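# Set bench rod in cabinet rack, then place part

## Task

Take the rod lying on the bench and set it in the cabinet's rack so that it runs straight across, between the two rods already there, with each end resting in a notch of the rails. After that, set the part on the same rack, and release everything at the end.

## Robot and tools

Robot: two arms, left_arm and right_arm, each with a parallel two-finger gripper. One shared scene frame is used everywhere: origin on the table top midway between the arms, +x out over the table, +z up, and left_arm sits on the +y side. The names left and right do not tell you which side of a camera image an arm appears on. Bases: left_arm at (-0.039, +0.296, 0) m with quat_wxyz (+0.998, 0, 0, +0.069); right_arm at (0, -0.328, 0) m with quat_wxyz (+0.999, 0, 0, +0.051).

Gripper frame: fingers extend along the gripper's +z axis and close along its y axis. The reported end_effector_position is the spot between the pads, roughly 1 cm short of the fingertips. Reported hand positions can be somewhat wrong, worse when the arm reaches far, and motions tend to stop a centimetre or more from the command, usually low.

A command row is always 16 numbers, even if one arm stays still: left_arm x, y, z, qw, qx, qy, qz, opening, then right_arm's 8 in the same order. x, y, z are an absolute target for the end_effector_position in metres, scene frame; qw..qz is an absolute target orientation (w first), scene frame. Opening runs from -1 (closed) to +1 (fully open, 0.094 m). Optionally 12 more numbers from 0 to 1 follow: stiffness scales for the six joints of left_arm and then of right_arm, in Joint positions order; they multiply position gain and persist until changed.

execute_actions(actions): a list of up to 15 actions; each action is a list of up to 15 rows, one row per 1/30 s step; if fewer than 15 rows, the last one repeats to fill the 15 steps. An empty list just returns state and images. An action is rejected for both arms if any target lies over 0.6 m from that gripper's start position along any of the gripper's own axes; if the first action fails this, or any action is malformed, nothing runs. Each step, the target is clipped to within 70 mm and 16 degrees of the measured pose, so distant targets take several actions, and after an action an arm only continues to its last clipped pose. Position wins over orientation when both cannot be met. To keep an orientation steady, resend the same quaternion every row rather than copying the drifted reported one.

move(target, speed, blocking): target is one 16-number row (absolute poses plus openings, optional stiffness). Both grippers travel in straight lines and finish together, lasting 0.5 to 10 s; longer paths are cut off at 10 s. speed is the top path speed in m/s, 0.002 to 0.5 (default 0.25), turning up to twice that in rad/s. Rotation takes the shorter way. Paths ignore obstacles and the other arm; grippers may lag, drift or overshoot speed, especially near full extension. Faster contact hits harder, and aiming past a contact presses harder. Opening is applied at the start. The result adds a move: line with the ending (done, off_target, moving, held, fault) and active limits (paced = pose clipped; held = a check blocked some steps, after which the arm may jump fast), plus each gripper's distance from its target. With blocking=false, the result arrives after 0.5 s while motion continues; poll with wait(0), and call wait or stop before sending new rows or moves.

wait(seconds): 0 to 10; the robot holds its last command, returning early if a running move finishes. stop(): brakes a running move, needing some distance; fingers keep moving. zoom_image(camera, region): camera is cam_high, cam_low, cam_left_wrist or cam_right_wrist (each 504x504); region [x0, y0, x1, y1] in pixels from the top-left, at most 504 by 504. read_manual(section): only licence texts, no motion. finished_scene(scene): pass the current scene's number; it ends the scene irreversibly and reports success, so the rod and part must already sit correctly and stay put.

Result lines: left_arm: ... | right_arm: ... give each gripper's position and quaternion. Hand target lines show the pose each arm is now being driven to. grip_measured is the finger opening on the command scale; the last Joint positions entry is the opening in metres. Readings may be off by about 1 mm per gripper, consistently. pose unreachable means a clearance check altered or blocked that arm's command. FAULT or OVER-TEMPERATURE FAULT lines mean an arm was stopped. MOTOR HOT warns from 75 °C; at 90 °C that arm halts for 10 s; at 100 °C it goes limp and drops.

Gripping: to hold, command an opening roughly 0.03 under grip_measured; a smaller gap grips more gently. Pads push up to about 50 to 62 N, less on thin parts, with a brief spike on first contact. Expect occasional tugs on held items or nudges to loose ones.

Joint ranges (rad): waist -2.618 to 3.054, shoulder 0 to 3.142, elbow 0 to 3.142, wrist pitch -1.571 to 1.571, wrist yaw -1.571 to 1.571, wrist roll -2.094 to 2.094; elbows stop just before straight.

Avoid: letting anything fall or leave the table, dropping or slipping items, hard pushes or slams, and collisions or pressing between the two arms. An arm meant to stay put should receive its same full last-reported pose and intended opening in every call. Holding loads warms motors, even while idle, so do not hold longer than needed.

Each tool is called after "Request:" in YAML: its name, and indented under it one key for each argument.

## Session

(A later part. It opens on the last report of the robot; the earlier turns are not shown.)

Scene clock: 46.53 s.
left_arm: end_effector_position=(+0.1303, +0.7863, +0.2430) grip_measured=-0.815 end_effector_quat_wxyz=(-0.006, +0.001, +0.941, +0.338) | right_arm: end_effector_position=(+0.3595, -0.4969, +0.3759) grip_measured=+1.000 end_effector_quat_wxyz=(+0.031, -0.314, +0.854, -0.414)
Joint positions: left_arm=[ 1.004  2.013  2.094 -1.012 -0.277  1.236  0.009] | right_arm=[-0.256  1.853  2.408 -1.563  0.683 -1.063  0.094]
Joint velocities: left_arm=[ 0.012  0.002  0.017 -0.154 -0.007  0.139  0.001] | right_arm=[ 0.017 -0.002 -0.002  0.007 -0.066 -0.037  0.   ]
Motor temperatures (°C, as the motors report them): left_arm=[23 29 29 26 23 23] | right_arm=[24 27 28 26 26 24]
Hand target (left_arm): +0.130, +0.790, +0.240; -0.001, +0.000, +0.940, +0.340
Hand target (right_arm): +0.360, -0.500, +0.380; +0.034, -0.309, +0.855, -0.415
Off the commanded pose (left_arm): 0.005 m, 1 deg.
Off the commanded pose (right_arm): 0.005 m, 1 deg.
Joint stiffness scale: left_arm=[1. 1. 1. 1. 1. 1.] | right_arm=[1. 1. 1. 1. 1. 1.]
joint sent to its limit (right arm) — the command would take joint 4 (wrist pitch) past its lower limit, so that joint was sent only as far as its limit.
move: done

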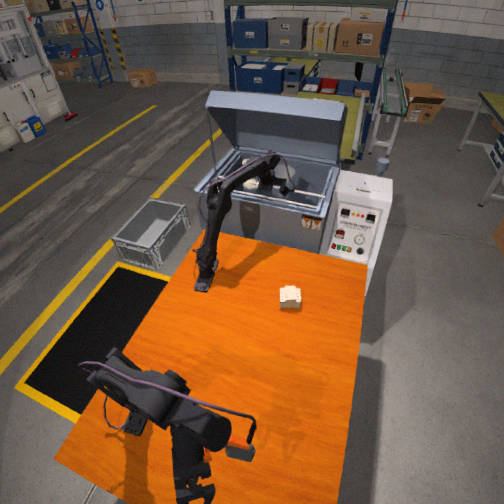

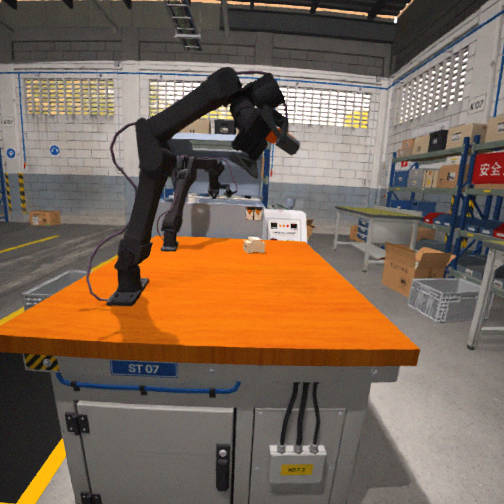

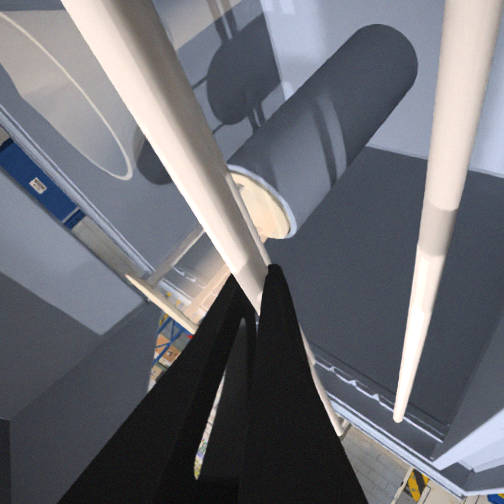

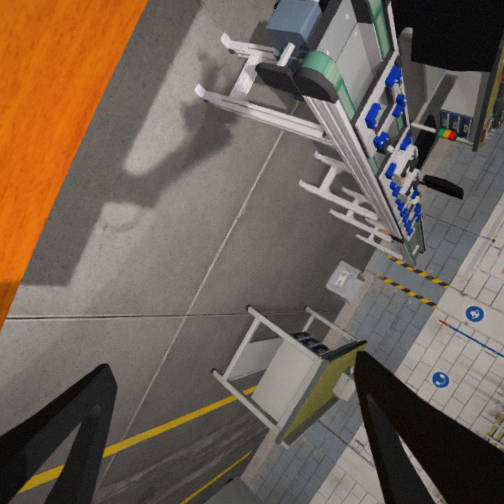

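Request:
move:
  target: [0.127,0.797,0.212,0,0,0.94,0.34,-0.85,0.36,-0.5,0.38,0.033,-0.309,0.856,-0.414,1]
  speed: 0.03

Request:
zoom_image:
  camera: "cam_high"
  region: [190, 130, 350, 240]

Request:
zoom_image:
  camera: "cam_left_wrist"
  region: [280, 340, 440, 500]

Scene clock: 51.90 s.
left_arm: end_effector_position=(+0.1315, +0.7950, +0.2117) grip_measured=-0.815 end_effector_quat_wxyz=(-0.001, +0.002, +0.942, +0.336) | right_arm: end_effector_position=(+0.3595, -0.4969, +0.3759) grip_measured=+1.000 end_effector_quat_wxyz=(+0.031, -0.314, +0.854, -0.414)
Joint positions: left_arm=[ 1.014  2.013  1.967 -0.884 -0.259  1.244  0.009] | right_arm=[-0.256  1.853  2.408 -1.563  0.683 -1.063  0.094]
Joint velocities: left_arm=[ 0.002 -0.027 -0.002  0.022 -0.022 -0.007 -0.001] | right_arm=[-0.007  0.022 -0.002 -0.007  0.022 -0.022  0.   ]
Motor temperatures (°C, as the motors report them): left_arm=[23 30 28 27 23 23] | right_arm=[24 27 28 26 26 24]
Hand target (left_arm): +0.127, +0.797, +0.212; -0.000, +0.000, +0.940, +0.340
Hand target (right_arm): +0.360, -0.500, +0.380; +0.034, -0.309, +0.855, -0.415
Off the commanded pose (left_arm): 0.005 m, 1 deg.
Off the commanded pose (right_arm): 0.005 m, 1 deg.
Joint stiffness scale: left_arm=[1. 1. 1. 1. 1. 1.] | right_arm=[1. 1. 1. 1. 1. 1.]
joint sent to its limit (right arm) — the command would take joint 4 (wrist pitch) past its lower limit, so that joint was sent only as far as its limit.
move: done

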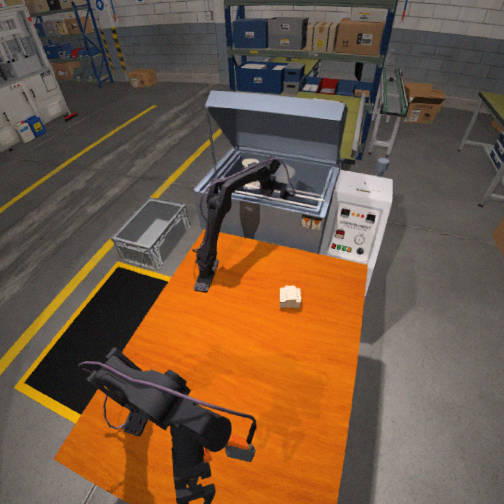

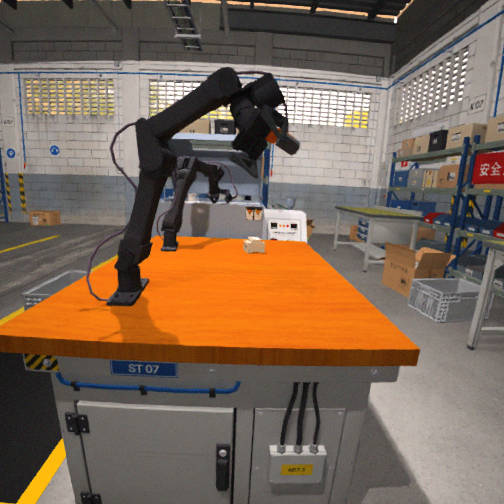

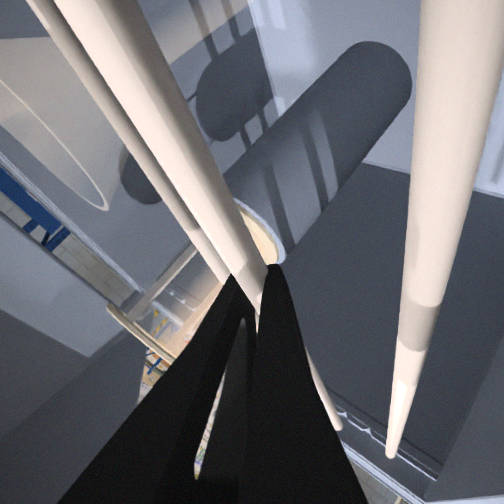

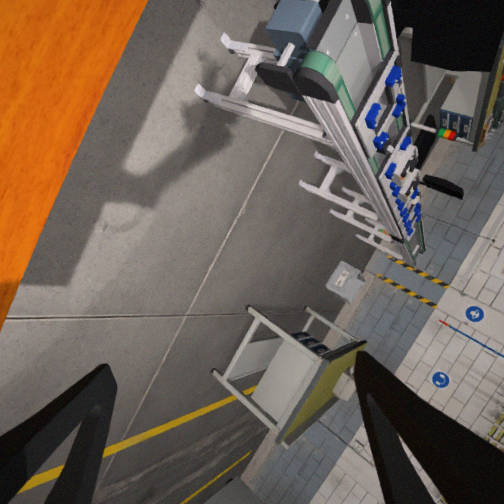

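Region (190, 130, 350, 240) of cam_high's 504x504 image, scaled by 3.150, with more detail than that image has; it fills the top 346 rows of this view, and the rest is white.

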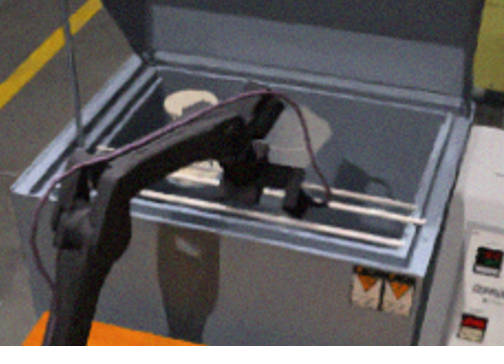

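Region (280, 340, 440, 500) of cam_left_wrist's 504x504 image, scaled by 3.150, with more detail than that image has.

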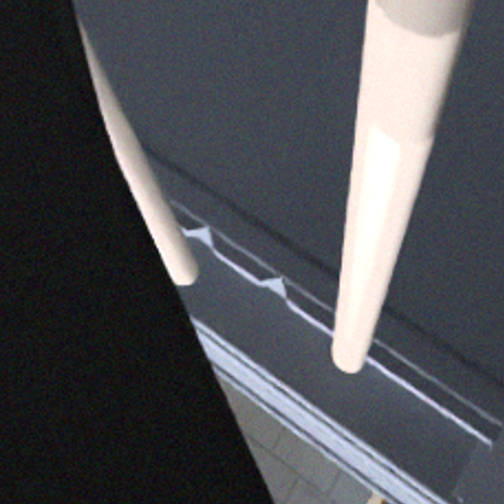

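Request:
move:
  target: [0.104,0.797,0.222,0,0,0.94,0.34,-0.85,0.36,-0.5,0.38,0.033,-0.309,0.856,-0.414,1]
  speed: 0.03

Request:
zoom_image:
  camera: "cam_high"
  region: [190, 130, 350, 240]

Request:
zoom_image:
  camera: "cam_left_wrist"
  region: [280, 340, 440, 500]

Scene clock: 57.07 s.
left_arm: end_effector_position=(+0.1080, +0.7998, +0.2139) grip_measured=-0.815 end_effector_quat_wxyz=(-0.005, +0.002, +0.943, +0.334) | right_arm: end_effector_position=(+0.3595, -0.4969, +0.3759) grip_measured=+1.000 end_effector_quat_wxyz=(+0.031, -0.314, +0.854, -0.414)
Joint positions: left_arm=[ 1.068  1.998  1.956 -0.882 -0.234  1.288  0.009] | right_arm=[-0.256  1.853  2.408 -1.563  0.683 -1.063  0.094]
Joint velocities: left_arm=[ 0.007  0.002 -0.027 -0.022 -0.022  0.022 -0.   ] | right_arm=[ 0.002  0.002 -0.022  0.022 -0.037 -0.037  0.   ]
Motor temperatures (°C, as the motors report them): left_arm=[23 31 28 27 23 23] | right_arm=[24 27 28 26 26 24]
Hand target (left_arm): +0.104, +0.797, +0.222; -0.001, +0.000, +0.940, +0.340
Hand target (right_arm): +0.360, -0.500, +0.380; +0.034, -0.309, +0.855, -0.415
Off the commanded pose (left_arm): 0.009 m, 1 deg.
Off the commanded pose (right_arm): 0.005 m, 1 deg.
Joint stiffness scale: left_arm=[1. 1. 1. 1. 1. 1.] | right_arm=[1. 1. 1. 1. 1. 1.]
joint sent to its limit (right arm) — the command would take joint 4 (wrist pitch) past its lower limit, so that joint was sent only as far as its limit.
move: done

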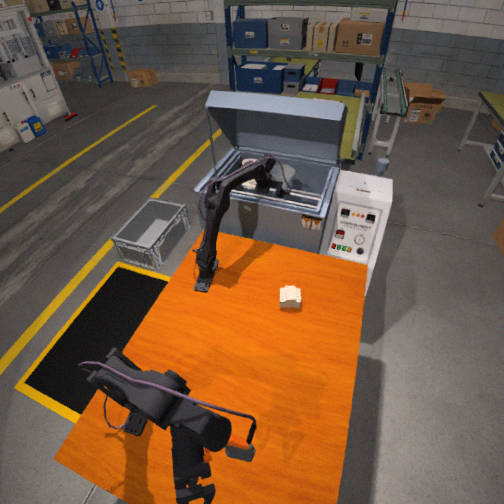

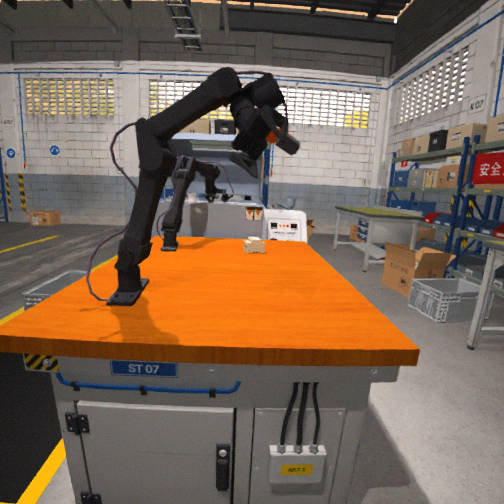

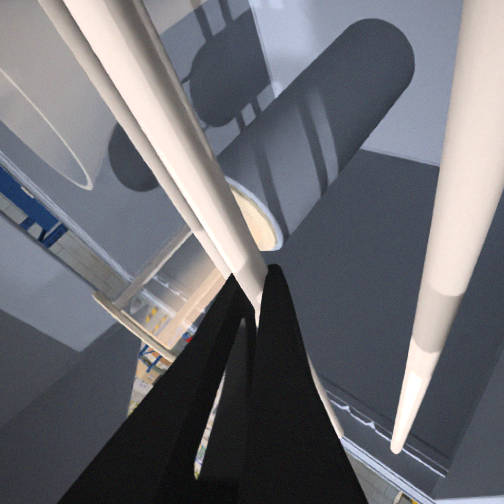

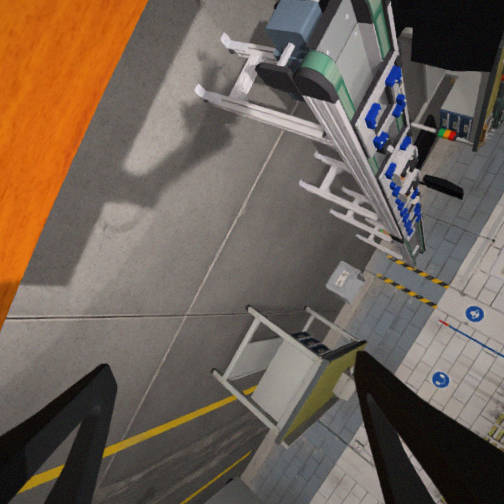

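Region (190, 130, 350, 240) of cam_high's 504x504 image, scaled by 3.150, with more detail than that image has; it fills the top 346 rows of this view, and the rest is white.

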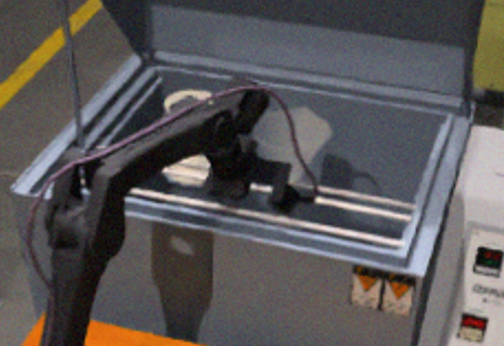

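Region (280, 340, 440, 500) of cam_left_wrist's 504x504 image, scaled by 3.150, with more detail than that image has.

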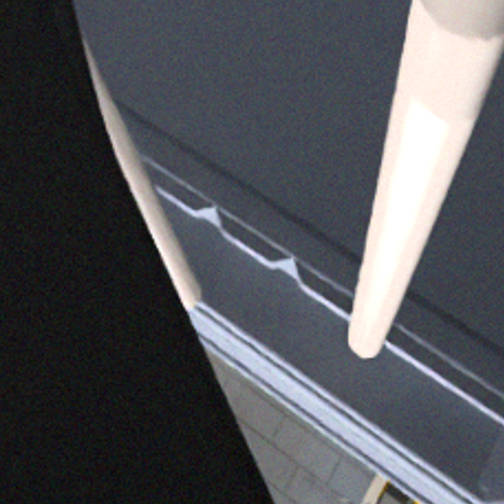

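Request:
move:
  target: [0.106,0.801,0.203,0,0,0.94,0.34,-0.85,0.36,-0.5,0.38,0.033,-0.309,0.856,-0.414,1]
  speed: 0.02

Request:
zoom_image:
  camera: "cam_high"
  region: [190, 130, 350, 240]

Request:
zoom_image:
  camera: "cam_left_wrist"
  region: [280, 340, 440, 500]

Scene clock: 61.33 s.
left_arm: end_effector_position=(+0.1082, +0.8004, +0.1956) grip_measured=-0.815 end_effector_quat_wxyz=(-0.007, +0.003, +0.944, +0.329) | right_arm: end_effector_position=(+0.3595, -0.4969, +0.3759) grip_measured=+1.000 end_effector_quat_wxyz=(+0.031, -0.314, +0.854, -0.414)
Joint positions: left_arm=[ 1.068  1.998  1.888 -0.826 -0.234  1.291  0.009] | right_arm=[-0.256  1.853  2.408 -1.563  0.683 -1.063  0.094]
Joint velocities: left_arm=[ 0.007 -0.012  0.012  0.007 -0.007 -0.022  0.001] | right_arm=[-0.012  0.007  0.002  0.037  0.007 -0.022  0.   ]
Motor temperatures (°C, as the motors report them): left_arm=[23 32 28 27 23 23] | right_arm=[24 27 28 26 26 24]
Hand target (left_arm): +0.106, +0.801, +0.203; -0.000, +0.000, +0.940, +0.340
Hand target (right_arm): +0.360, -0.500, +0.380; +0.034, -0.309, +0.855, -0.415
Off the commanded pose (left_arm): 0.008 m, 2 deg.
Off the commanded pose (right_arm): 0.005 m, 1 deg.
Joint stiffness scale: left_arm=[1. 1. 1. 1. 1. 1.] | right_arm=[1. 1. 1. 1. 1. 1.]
joint sent to its limit (right arm) — the command would take joint 4 (wrist pitch) past its lower limit, so that joint was sent only as far as its limit.
move: done

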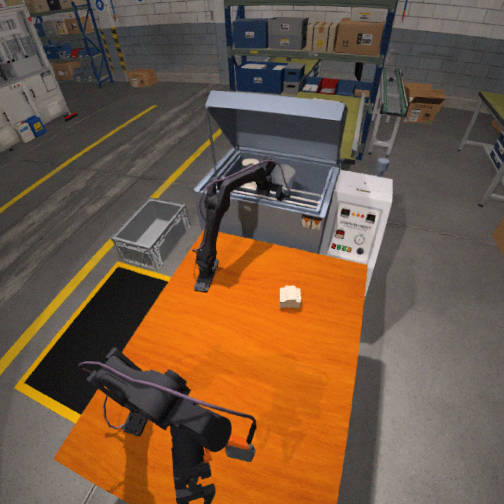

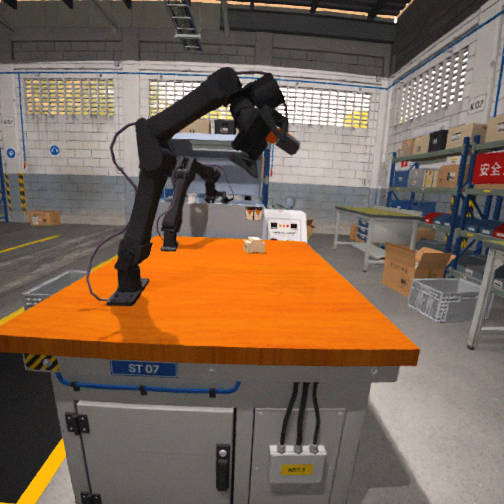

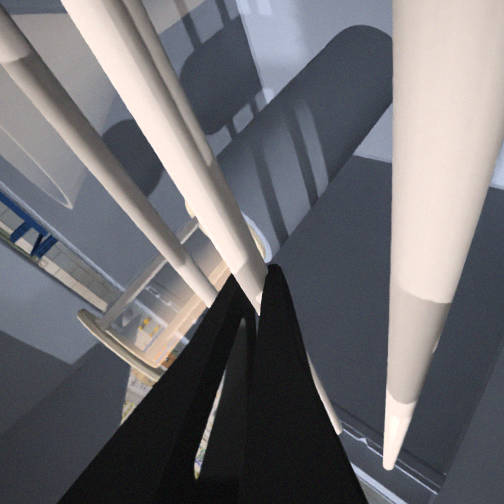

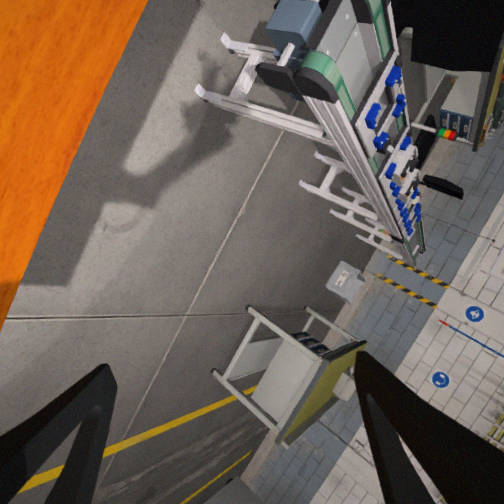

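Region (190, 130, 350, 240) of cam_high's 504x504 image, scaled by 3.150, with more detail than that image has; it fills the top 346 rows of this view, and the rest is white.

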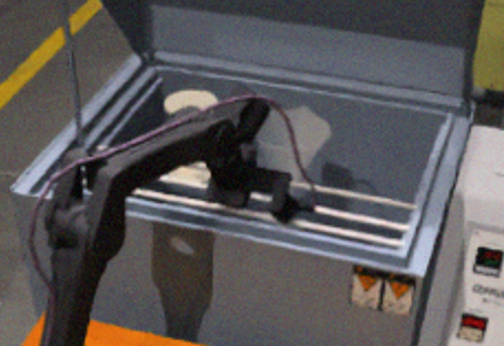

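Region (280, 340, 440, 500) of cam_left_wrist's 504x504 image, scaled by 3.150, with more detail than that image has.

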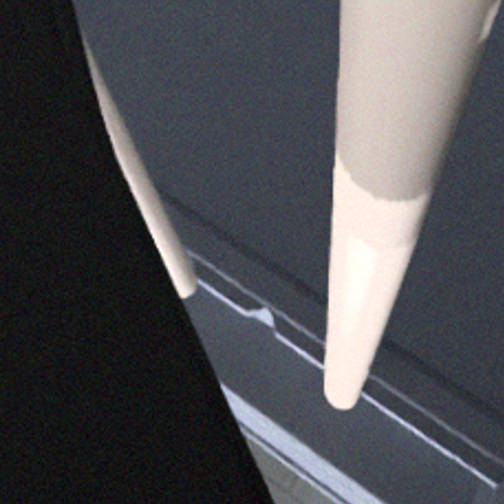

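Looks seated. Release and withdraw along the finger axis.

Request:
execute_actions:
  actions:
    - [[0.106,0.801,0.203,0,0,0.94,0.34,-0.55,0.36,-0.5,0.38,0.033,-0.309,0.856,-0.414,1]]

Request:
move:
  target: [0.106,0.72,0.30,0,0,0.94,0.34,-0.55,0.36,-0.5,0.38,0.033,-0.309,0.856,-0.414,1]
  speed: 0.1

Request:
move:
  target: [0.3,0.45,0.28,0,0,0.94,0.34,1,0.36,-0.5,0.38,0.033,-0.309,0.856,-0.414,1]

Request:
move:
  target: [0.42,0.3,0.15,0,0,1,0,1,0.36,-0.5,0.38,0.033,-0.309,0.856,-0.414,1]

Request:
zoom_image:
  camera: "cam_high"
  region: [190, 150, 350, 320]

Scene clock: 66.07 s.
left_arm: end_effector_position=(+0.1089, +0.8023, +0.1969) grip_measured=-0.552 end_effector_quat_wxyz=(-0.005, +0.003, +0.943, +0.334) | right_arm: end_effector_position=(+0.3595, -0.4969, +0.3759) grip_measured=+1.000 end_effector_quat_wxyz=(+0.031, -0.314, +0.854, -0.414)
Joint positions: left_arm=[ 1.068  1.998  1.888 -0.815 -0.234  1.291  0.021] | right_arm=[-0.256  1.853  2.408 -1.563  0.683 -1.063  0.094]
Joint velocities: left_arm=[-0.002 -0.007  0.002  0.051 -0.066 -0.037 -0.001] | right_arm=[-0.012 -0.012 -0.007  0.051  0.007  0.007  0.   ]
Motor temperatures (°C, as the motors report them): left_arm=[23 32 28 28 23 23] | right_arm=[24 27 29 27 26 24]
Hand target (left_arm): +0.106, +0.801, +0.203; -0.000, +0.000, +0.940, +0.340
Hand target (right_arm): +0.360, -0.500, +0.380; +0.034, -0.309, +0.855, -0.415
Off the commanded pose (left_arm): 0.007 m, 1 deg.
Off the commanded pose (right_arm): 0.005 m, 1 deg.
Joint stiffness scale: left_arm=[1. 1. 1. 1. 1. 1.] | right_arm=[1. 1. 1. 1. 1. 1.]
joint sent to its limit (right arm) — the command would take joint 4 (wrist pitch) past its lower limit, so that joint was sent only as far as its limit.

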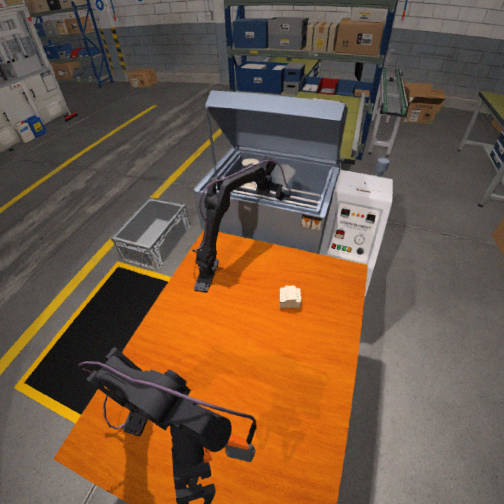

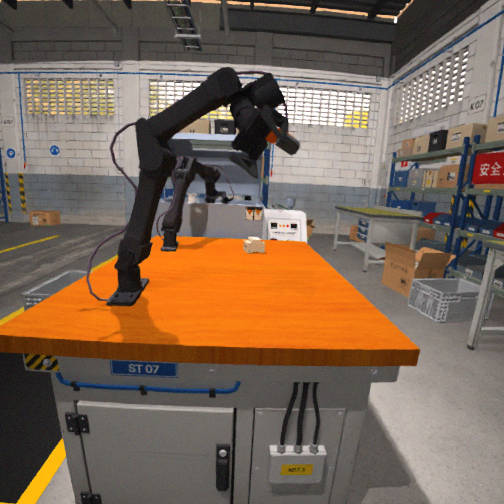

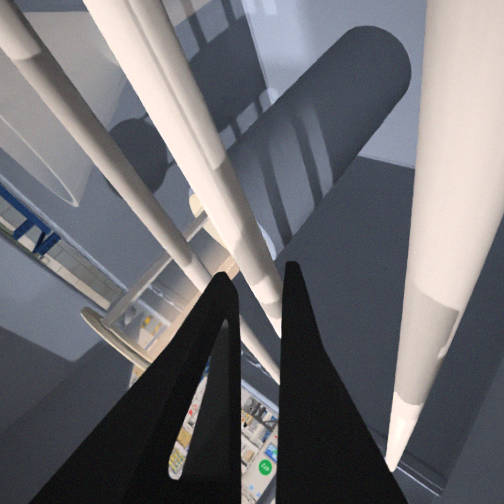

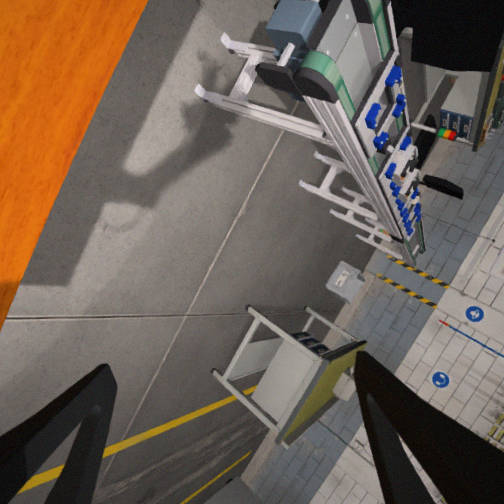

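Scene clock: 67.93 s.
left_arm: end_effector_position=(+0.1041, +0.7236, +0.2855) grip_measured=-0.552 end_effector_quat_wxyz=(-0.006, +0.005, +0.945, +0.328) | right_arm: end_effector_position=(+0.3595, -0.4969, +0.3759) grip_measured=+1.000 end_effector_quat_wxyz=(+0.031, -0.314, +0.854, -0.414)
Joint positions: left_arm=[ 1.002  1.798  1.994 -1.147 -0.269  1.238  0.021] | right_arm=[-0.256  1.853  2.408 -1.563  0.683 -1.063  0.094]
Joint velocities: left_arm=[-0.007 -0.002 -0.002 -0.022  0.007 -0.007 -0.   ] | right_arm=[ 0.012 -0.012 -0.012  0.022  0.066  0.007  0.   ]
Motor temperatures (°C, as the motors report them): left_arm=[23 32 28 28 23 23] | right_arm=[24 27 28 27 26 24]
Hand target (left_arm): +0.106, +0.719, +0.300; +0.001, -0.000, +0.940, +0.340
Hand target (right_arm): +0.360, -0.500, +0.380; +0.034, -0.309, +0.855, -0.415
Off the commanded pose (left_arm): 0.015 m, 2 deg.
Off the commanded pose (right_arm): 0.005 m, 1 deg.
Joint stiffness scale: left_arm=[1. 1. 1. 1. 1. 1.] | right_arm=[1. 1. 1. 1. 1. 1.]
joint sent to its limit (right arm) — the command would take joint 4 (wrist pitch) past its lower limit, so that joint was sent only as far as its limit.
move: off_target (left_arm)

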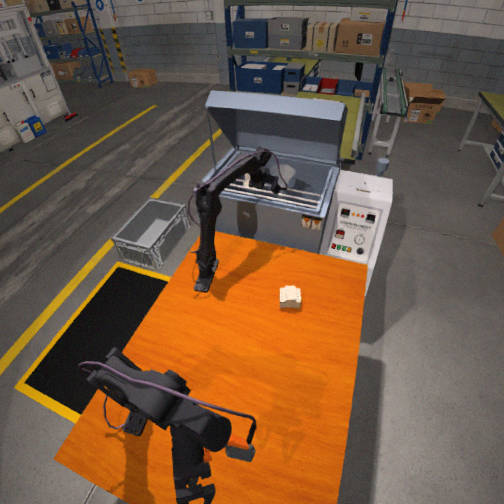

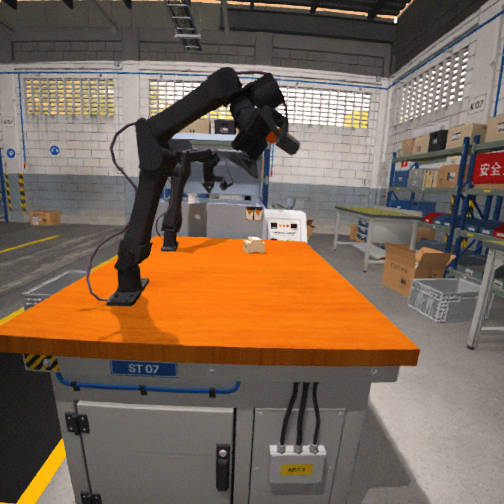

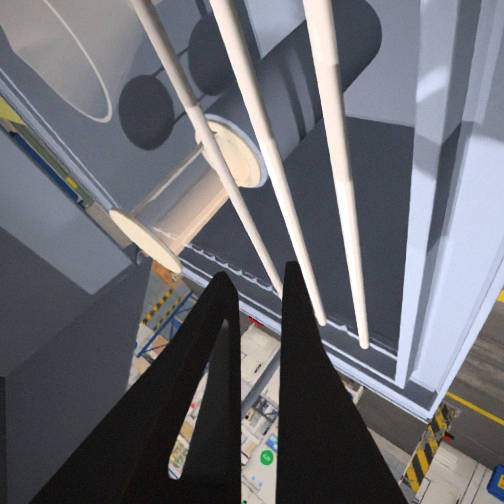

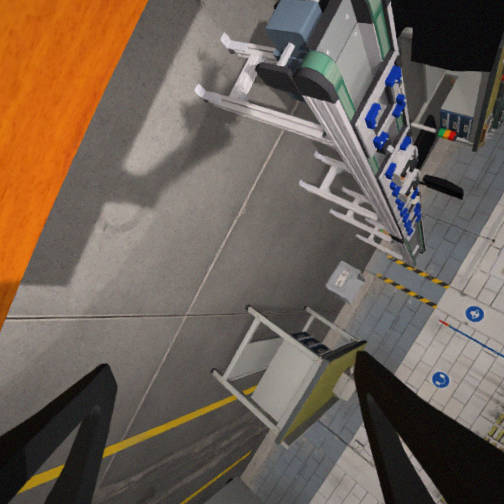

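Scene clock: 69.90 s.
left_arm: end_effector_position=(+0.3005, +0.4426, +0.2687) grip_measured=+1.000 end_effector_quat_wxyz=(+0.036, +0.026, +0.942, +0.334) | right_arm: end_effector_position=(+0.3595, -0.4969, +0.3759) grip_measured=+1.000 end_effector_quat_wxyz=(+0.031, -0.314, +0.854, -0.414)
Joint positions: left_arm=[-0.034  1.807  1.976 -1.548 -0.662  0.226  0.094] | right_arm=[-0.256  1.853  2.408 -1.563  0.683 -1.063  0.094]
Joint velocities: left_arm=[ 0.002 -0.002 -0.007  0.007  0.037  0.051  0.   ] | right_arm=[ 0.012  0.002 -0.007 -0.051 -0.007  0.037  0.   ]
Motor temperatures (°C, as the motors report them): left_arm=[23 32 28 28 23 23] | right_arm=[24 27 28 27 26 24]
Hand target (left_arm): +0.301, +0.446, +0.277; +0.045, +0.012, +0.938, +0.343
Hand target (right_arm): +0.360, -0.500, +0.380; +0.034, -0.309, +0.855, -0.415
Off the commanded pose (left_arm): 0.014 m, 5 deg.
Off the commanded pose (right_arm): 0.005 m, 1 deg.
Joint stiffness scale: left_arm=[1. 1. 1. 1. 1. 1.] | right_arm=[1. 1. 1. 1. 1. 1.]
joint sent to its limit (left arm) — the command would take joint 4 (wrist pitch) past its lower limit, so that joint was sent only as far as its limit.
joint sent to its limit (right arm) — the command would take joint 4 (wrist pitch) past its lower limit, so that joint was sent only as far as its limit.
move: off_target (left_arm)

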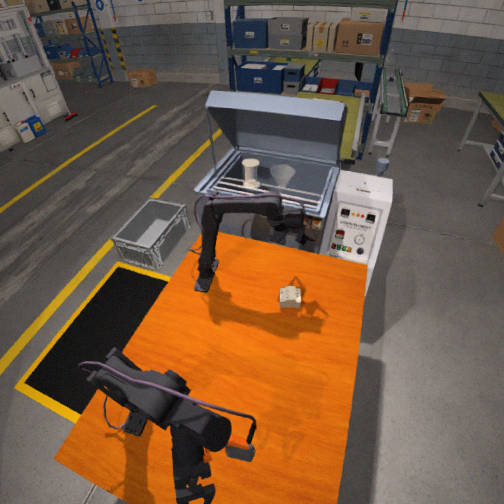

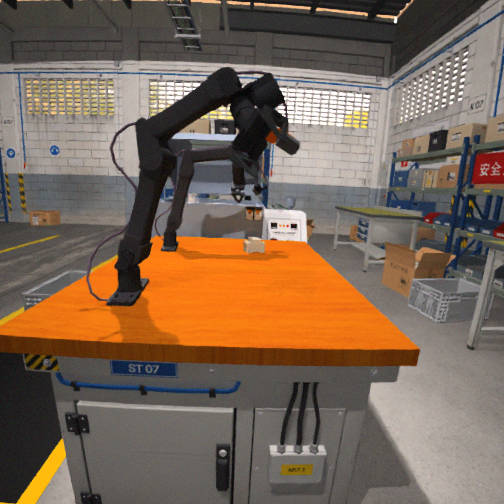

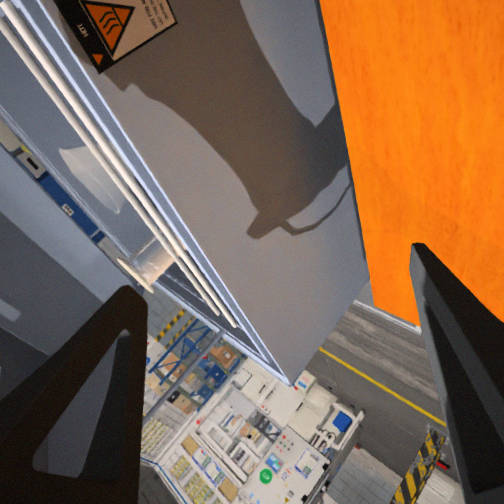

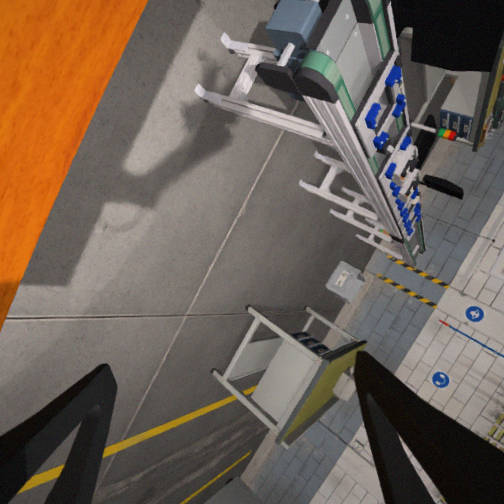

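Scene clock: 71.87 s.
left_arm: end_effector_position=(+0.4150, +0.3050, +0.1417) grip_measured=+1.000 end_effector_quat_wxyz=(+0.035, +0.001, +0.999, +0.008) | right_arm: end_effector_position=(+0.3595, -0.4969, +0.3759) grip_measured=+1.000 end_effector_quat_wxyz=(+0.031, -0.314, +0.854, -0.414)
Joint positions: left_arm=[-0.126  2.298  2.354 -1.556 -0.015  0.015  0.094] | right_arm=[-0.256  1.853  2.408 -1.563  0.683 -1.063  0.094]
Joint velocities: left_arm=[ 0.002 -0.007  0.007 -0.037  0.081 -0.081  0.   ] | right_arm=[-0.012 -0.007  0.012 -0.007  0.081 -0.007  0.   ]
Motor temperatures (°C, as the motors report them): left_arm=[23 32 28 27 23 23] | right_arm=[24 27 28 27 26 24]
Hand target (left_arm): +0.420, +0.299, +0.149; +0.049, -0.000, +0.999, +0.000
Hand target (right_arm): +0.360, -0.500, +0.380; +0.034, -0.309, +0.855, -0.415
Off the commanded pose (left_arm): 0.011 m, 4 deg.
Off the commanded pose (right_arm): 0.005 m, 1 deg.
Joint stiffness scale: left_arm=[1. 1. 1. 1. 1. 1.] | right_arm=[1. 1. 1. 1. 1. 1.]
joint sent to its limit (left arm) — the command would take joint 4 (wrist pitch) past its lower limit, so that joint was sent only as far as its limit.
joint sent to its limit (right arm) — the command would take joint 4 (wrist pitch) past its lower limit, so that joint was sent only as far as its limit.
move: off_target (left_arm)

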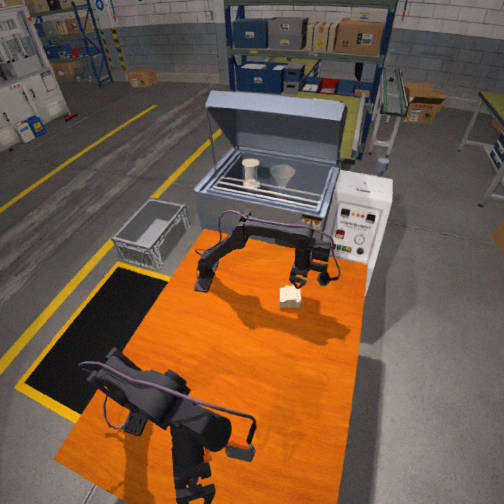

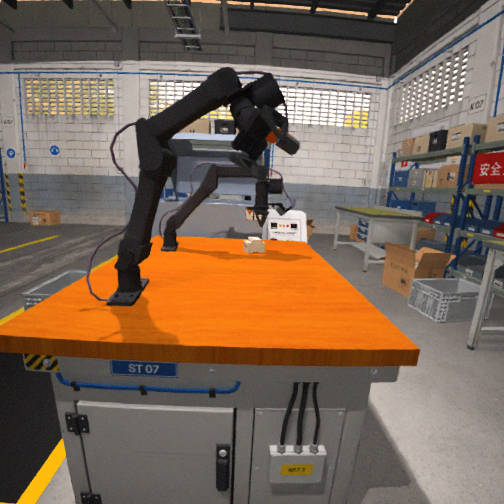

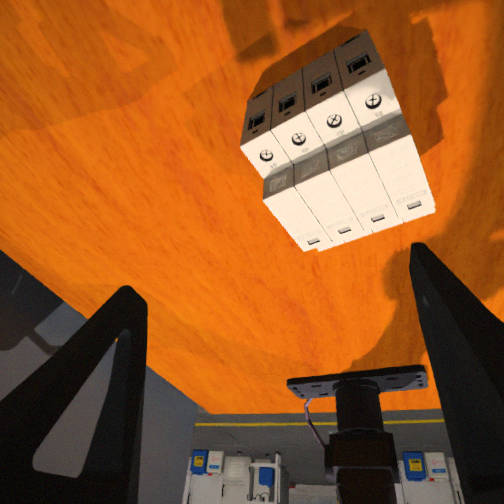

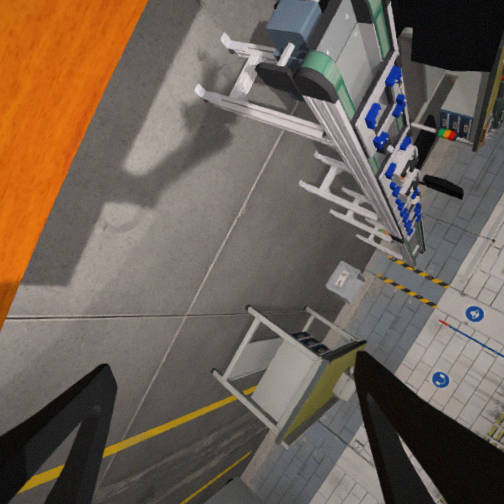

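Region (190, 150, 350, 320) of cam_high's 504x504 image, scaled by 2.965, with more detail than that image has; it fills the left 474 columns of this view, and the rest is white.

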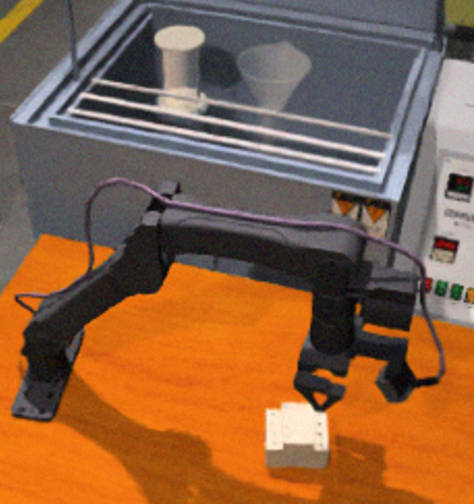

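Request:
move:
  target: [0.35,0.27,0.10,0.341,-0.082,0.936,0.03,1,0.36,-0.5,0.38,0.033,-0.309,0.856,-0.414,1]

Scene clock: 77.13 s.
left_arm: end_effector_position=(+0.3509, +0.2706, +0.0992) grip_measured=+1.000 end_effector_quat_wxyz=(+0.329, -0.078, +0.941, +0.025) | right_arm: end_effector_position=(+0.3595, -0.4969, +0.3759) grip_measured=+1.000 end_effector_quat_wxyz=(+0.031, -0.314, +0.854, -0.414)
Joint positions: left_arm=[-0.294  1.513  0.918 -0.328 -0.195 -0.256  0.094] | right_arm=[-0.256  1.853  2.408 -1.563  0.683 -1.063  0.094]
Joint velocities: left_arm=[-0.012 -0.022  0.002  0.022 -0.066 -0.051  0.   ] | right_arm=[-0.002  0.007 -0.002 -0.037  0.022  0.007  0.   ]
Motor temperatures (°C, as the motors report them): left_arm=[23 32 28 27 23 23] | right_arm=[24 27 29 27 26 24]
Hand target (left_arm): +0.350, +0.269, +0.103; +0.340, -0.082, +0.936, +0.026
Hand target (right_arm): +0.360, -0.500, +0.380; +0.034, -0.309, +0.855, -0.415
Off the commanded pose (left_arm): 0.001 m, 2 deg.
Off the commanded pose (right_arm): 0.005 m, 1 deg.
Joint stiffness scale: left_arm=[1. 1. 1. 1. 1. 1.] | right_arm=[1. 1. 1. 1. 1. 1.]
joint sent to its limit (right arm) — the command would take joint 4 (wrist pitch) past its lower limit, so that joint was sent only as far as its limit.
move: done

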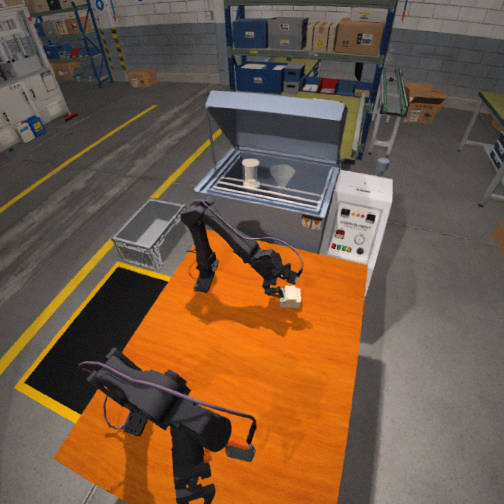

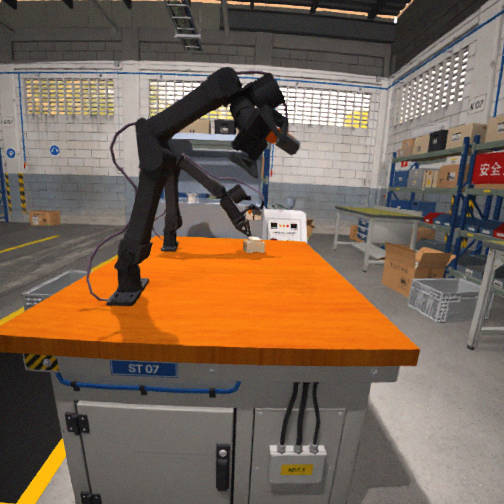

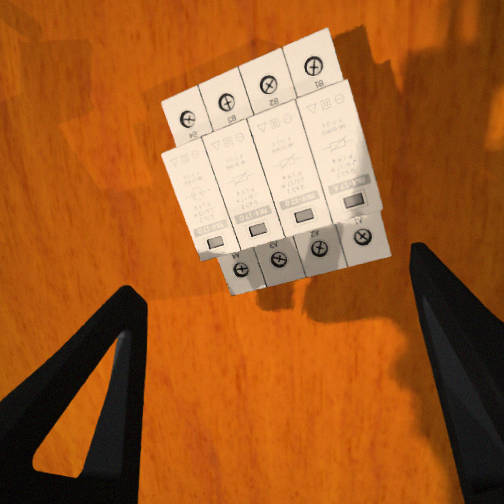

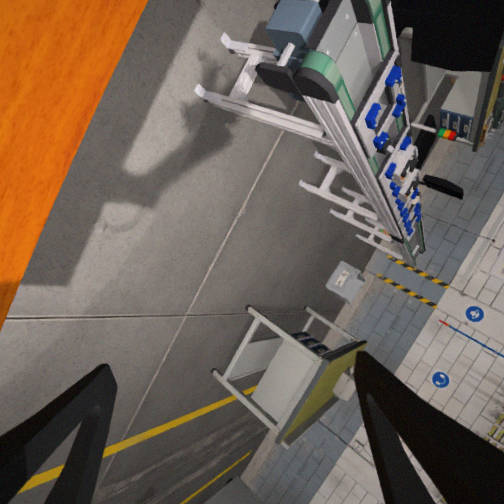

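Request:
move:
  target: [0.38,0.274,0.065,0.34,-0.10,0.934,0.037,1,0.36,-0.5,0.38,0.033,-0.309,0.856,-0.414,1]
  speed: 0.06

Scene clock: 80.00 s.
left_arm: end_effector_position=(+0.3761, +0.2712, +0.0632) grip_measured=+1.000 end_effector_quat_wxyz=(+0.332, -0.091, +0.938, +0.034) | right_arm: end_effector_position=(+0.3595, -0.4969, +0.3759) grip_measured=+1.000 end_effector_quat_wxyz=(+0.031, -0.314, +0.854, -0.414)
Joint positions: left_arm=[-0.294  1.671  0.918 -0.168 -0.22  -0.275  0.094] | right_arm=[-0.256  1.853  2.408 -1.563  0.683 -1.063  0.094]
Joint velocities: left_arm=[ 0.007 -0.007  0.007 -0.007  0.022  0.022  0.   ] | right_arm=[ 0.002  0.007 -0.002  0.037 -0.051  0.007  0.   ]
Motor temperatures (°C, as the motors report them): left_arm=[23 32 28 27 23 23] | right_arm=[24 27 29 27 26 24]
Hand target (left_arm): +0.380, +0.274, +0.065; +0.340, -0.100, +0.934, +0.037
Hand target (right_arm): +0.360, -0.500, +0.380; +0.034, -0.309, +0.855, -0.415
Off the commanded pose (left_arm): 0.005 m, 1 deg.
Off the commanded pose (right_arm): 0.005 m, 1 deg.
Joint stiffness scale: left_arm=[1. 1. 1. 1. 1. 1.] | right_arm=[1. 1. 1. 1. 1. 1.]
joint sent to its limit (right arm) — the command would take joint 4 (wrist pitch) past its lower limit, so that joint was sent only as far as its limit.
move: done

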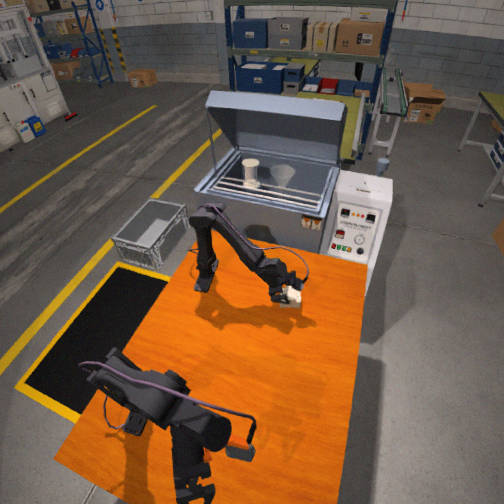

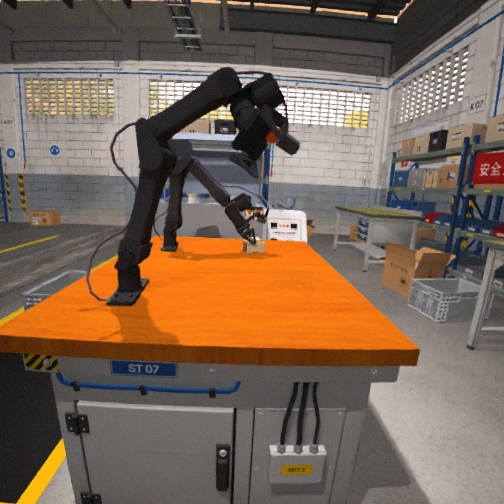

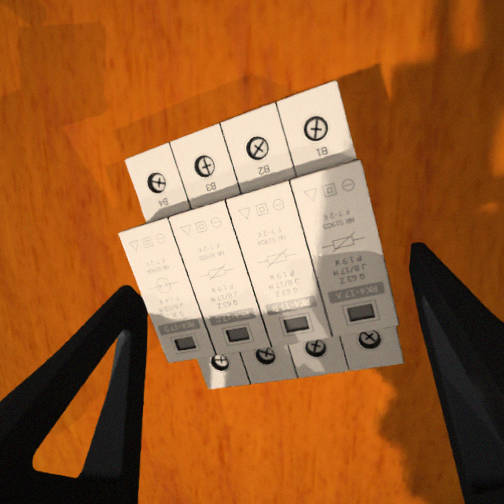

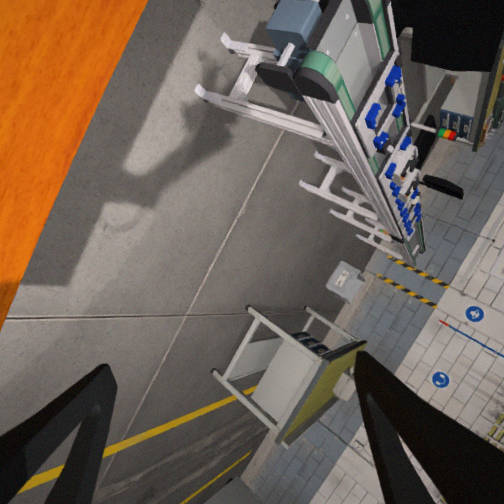

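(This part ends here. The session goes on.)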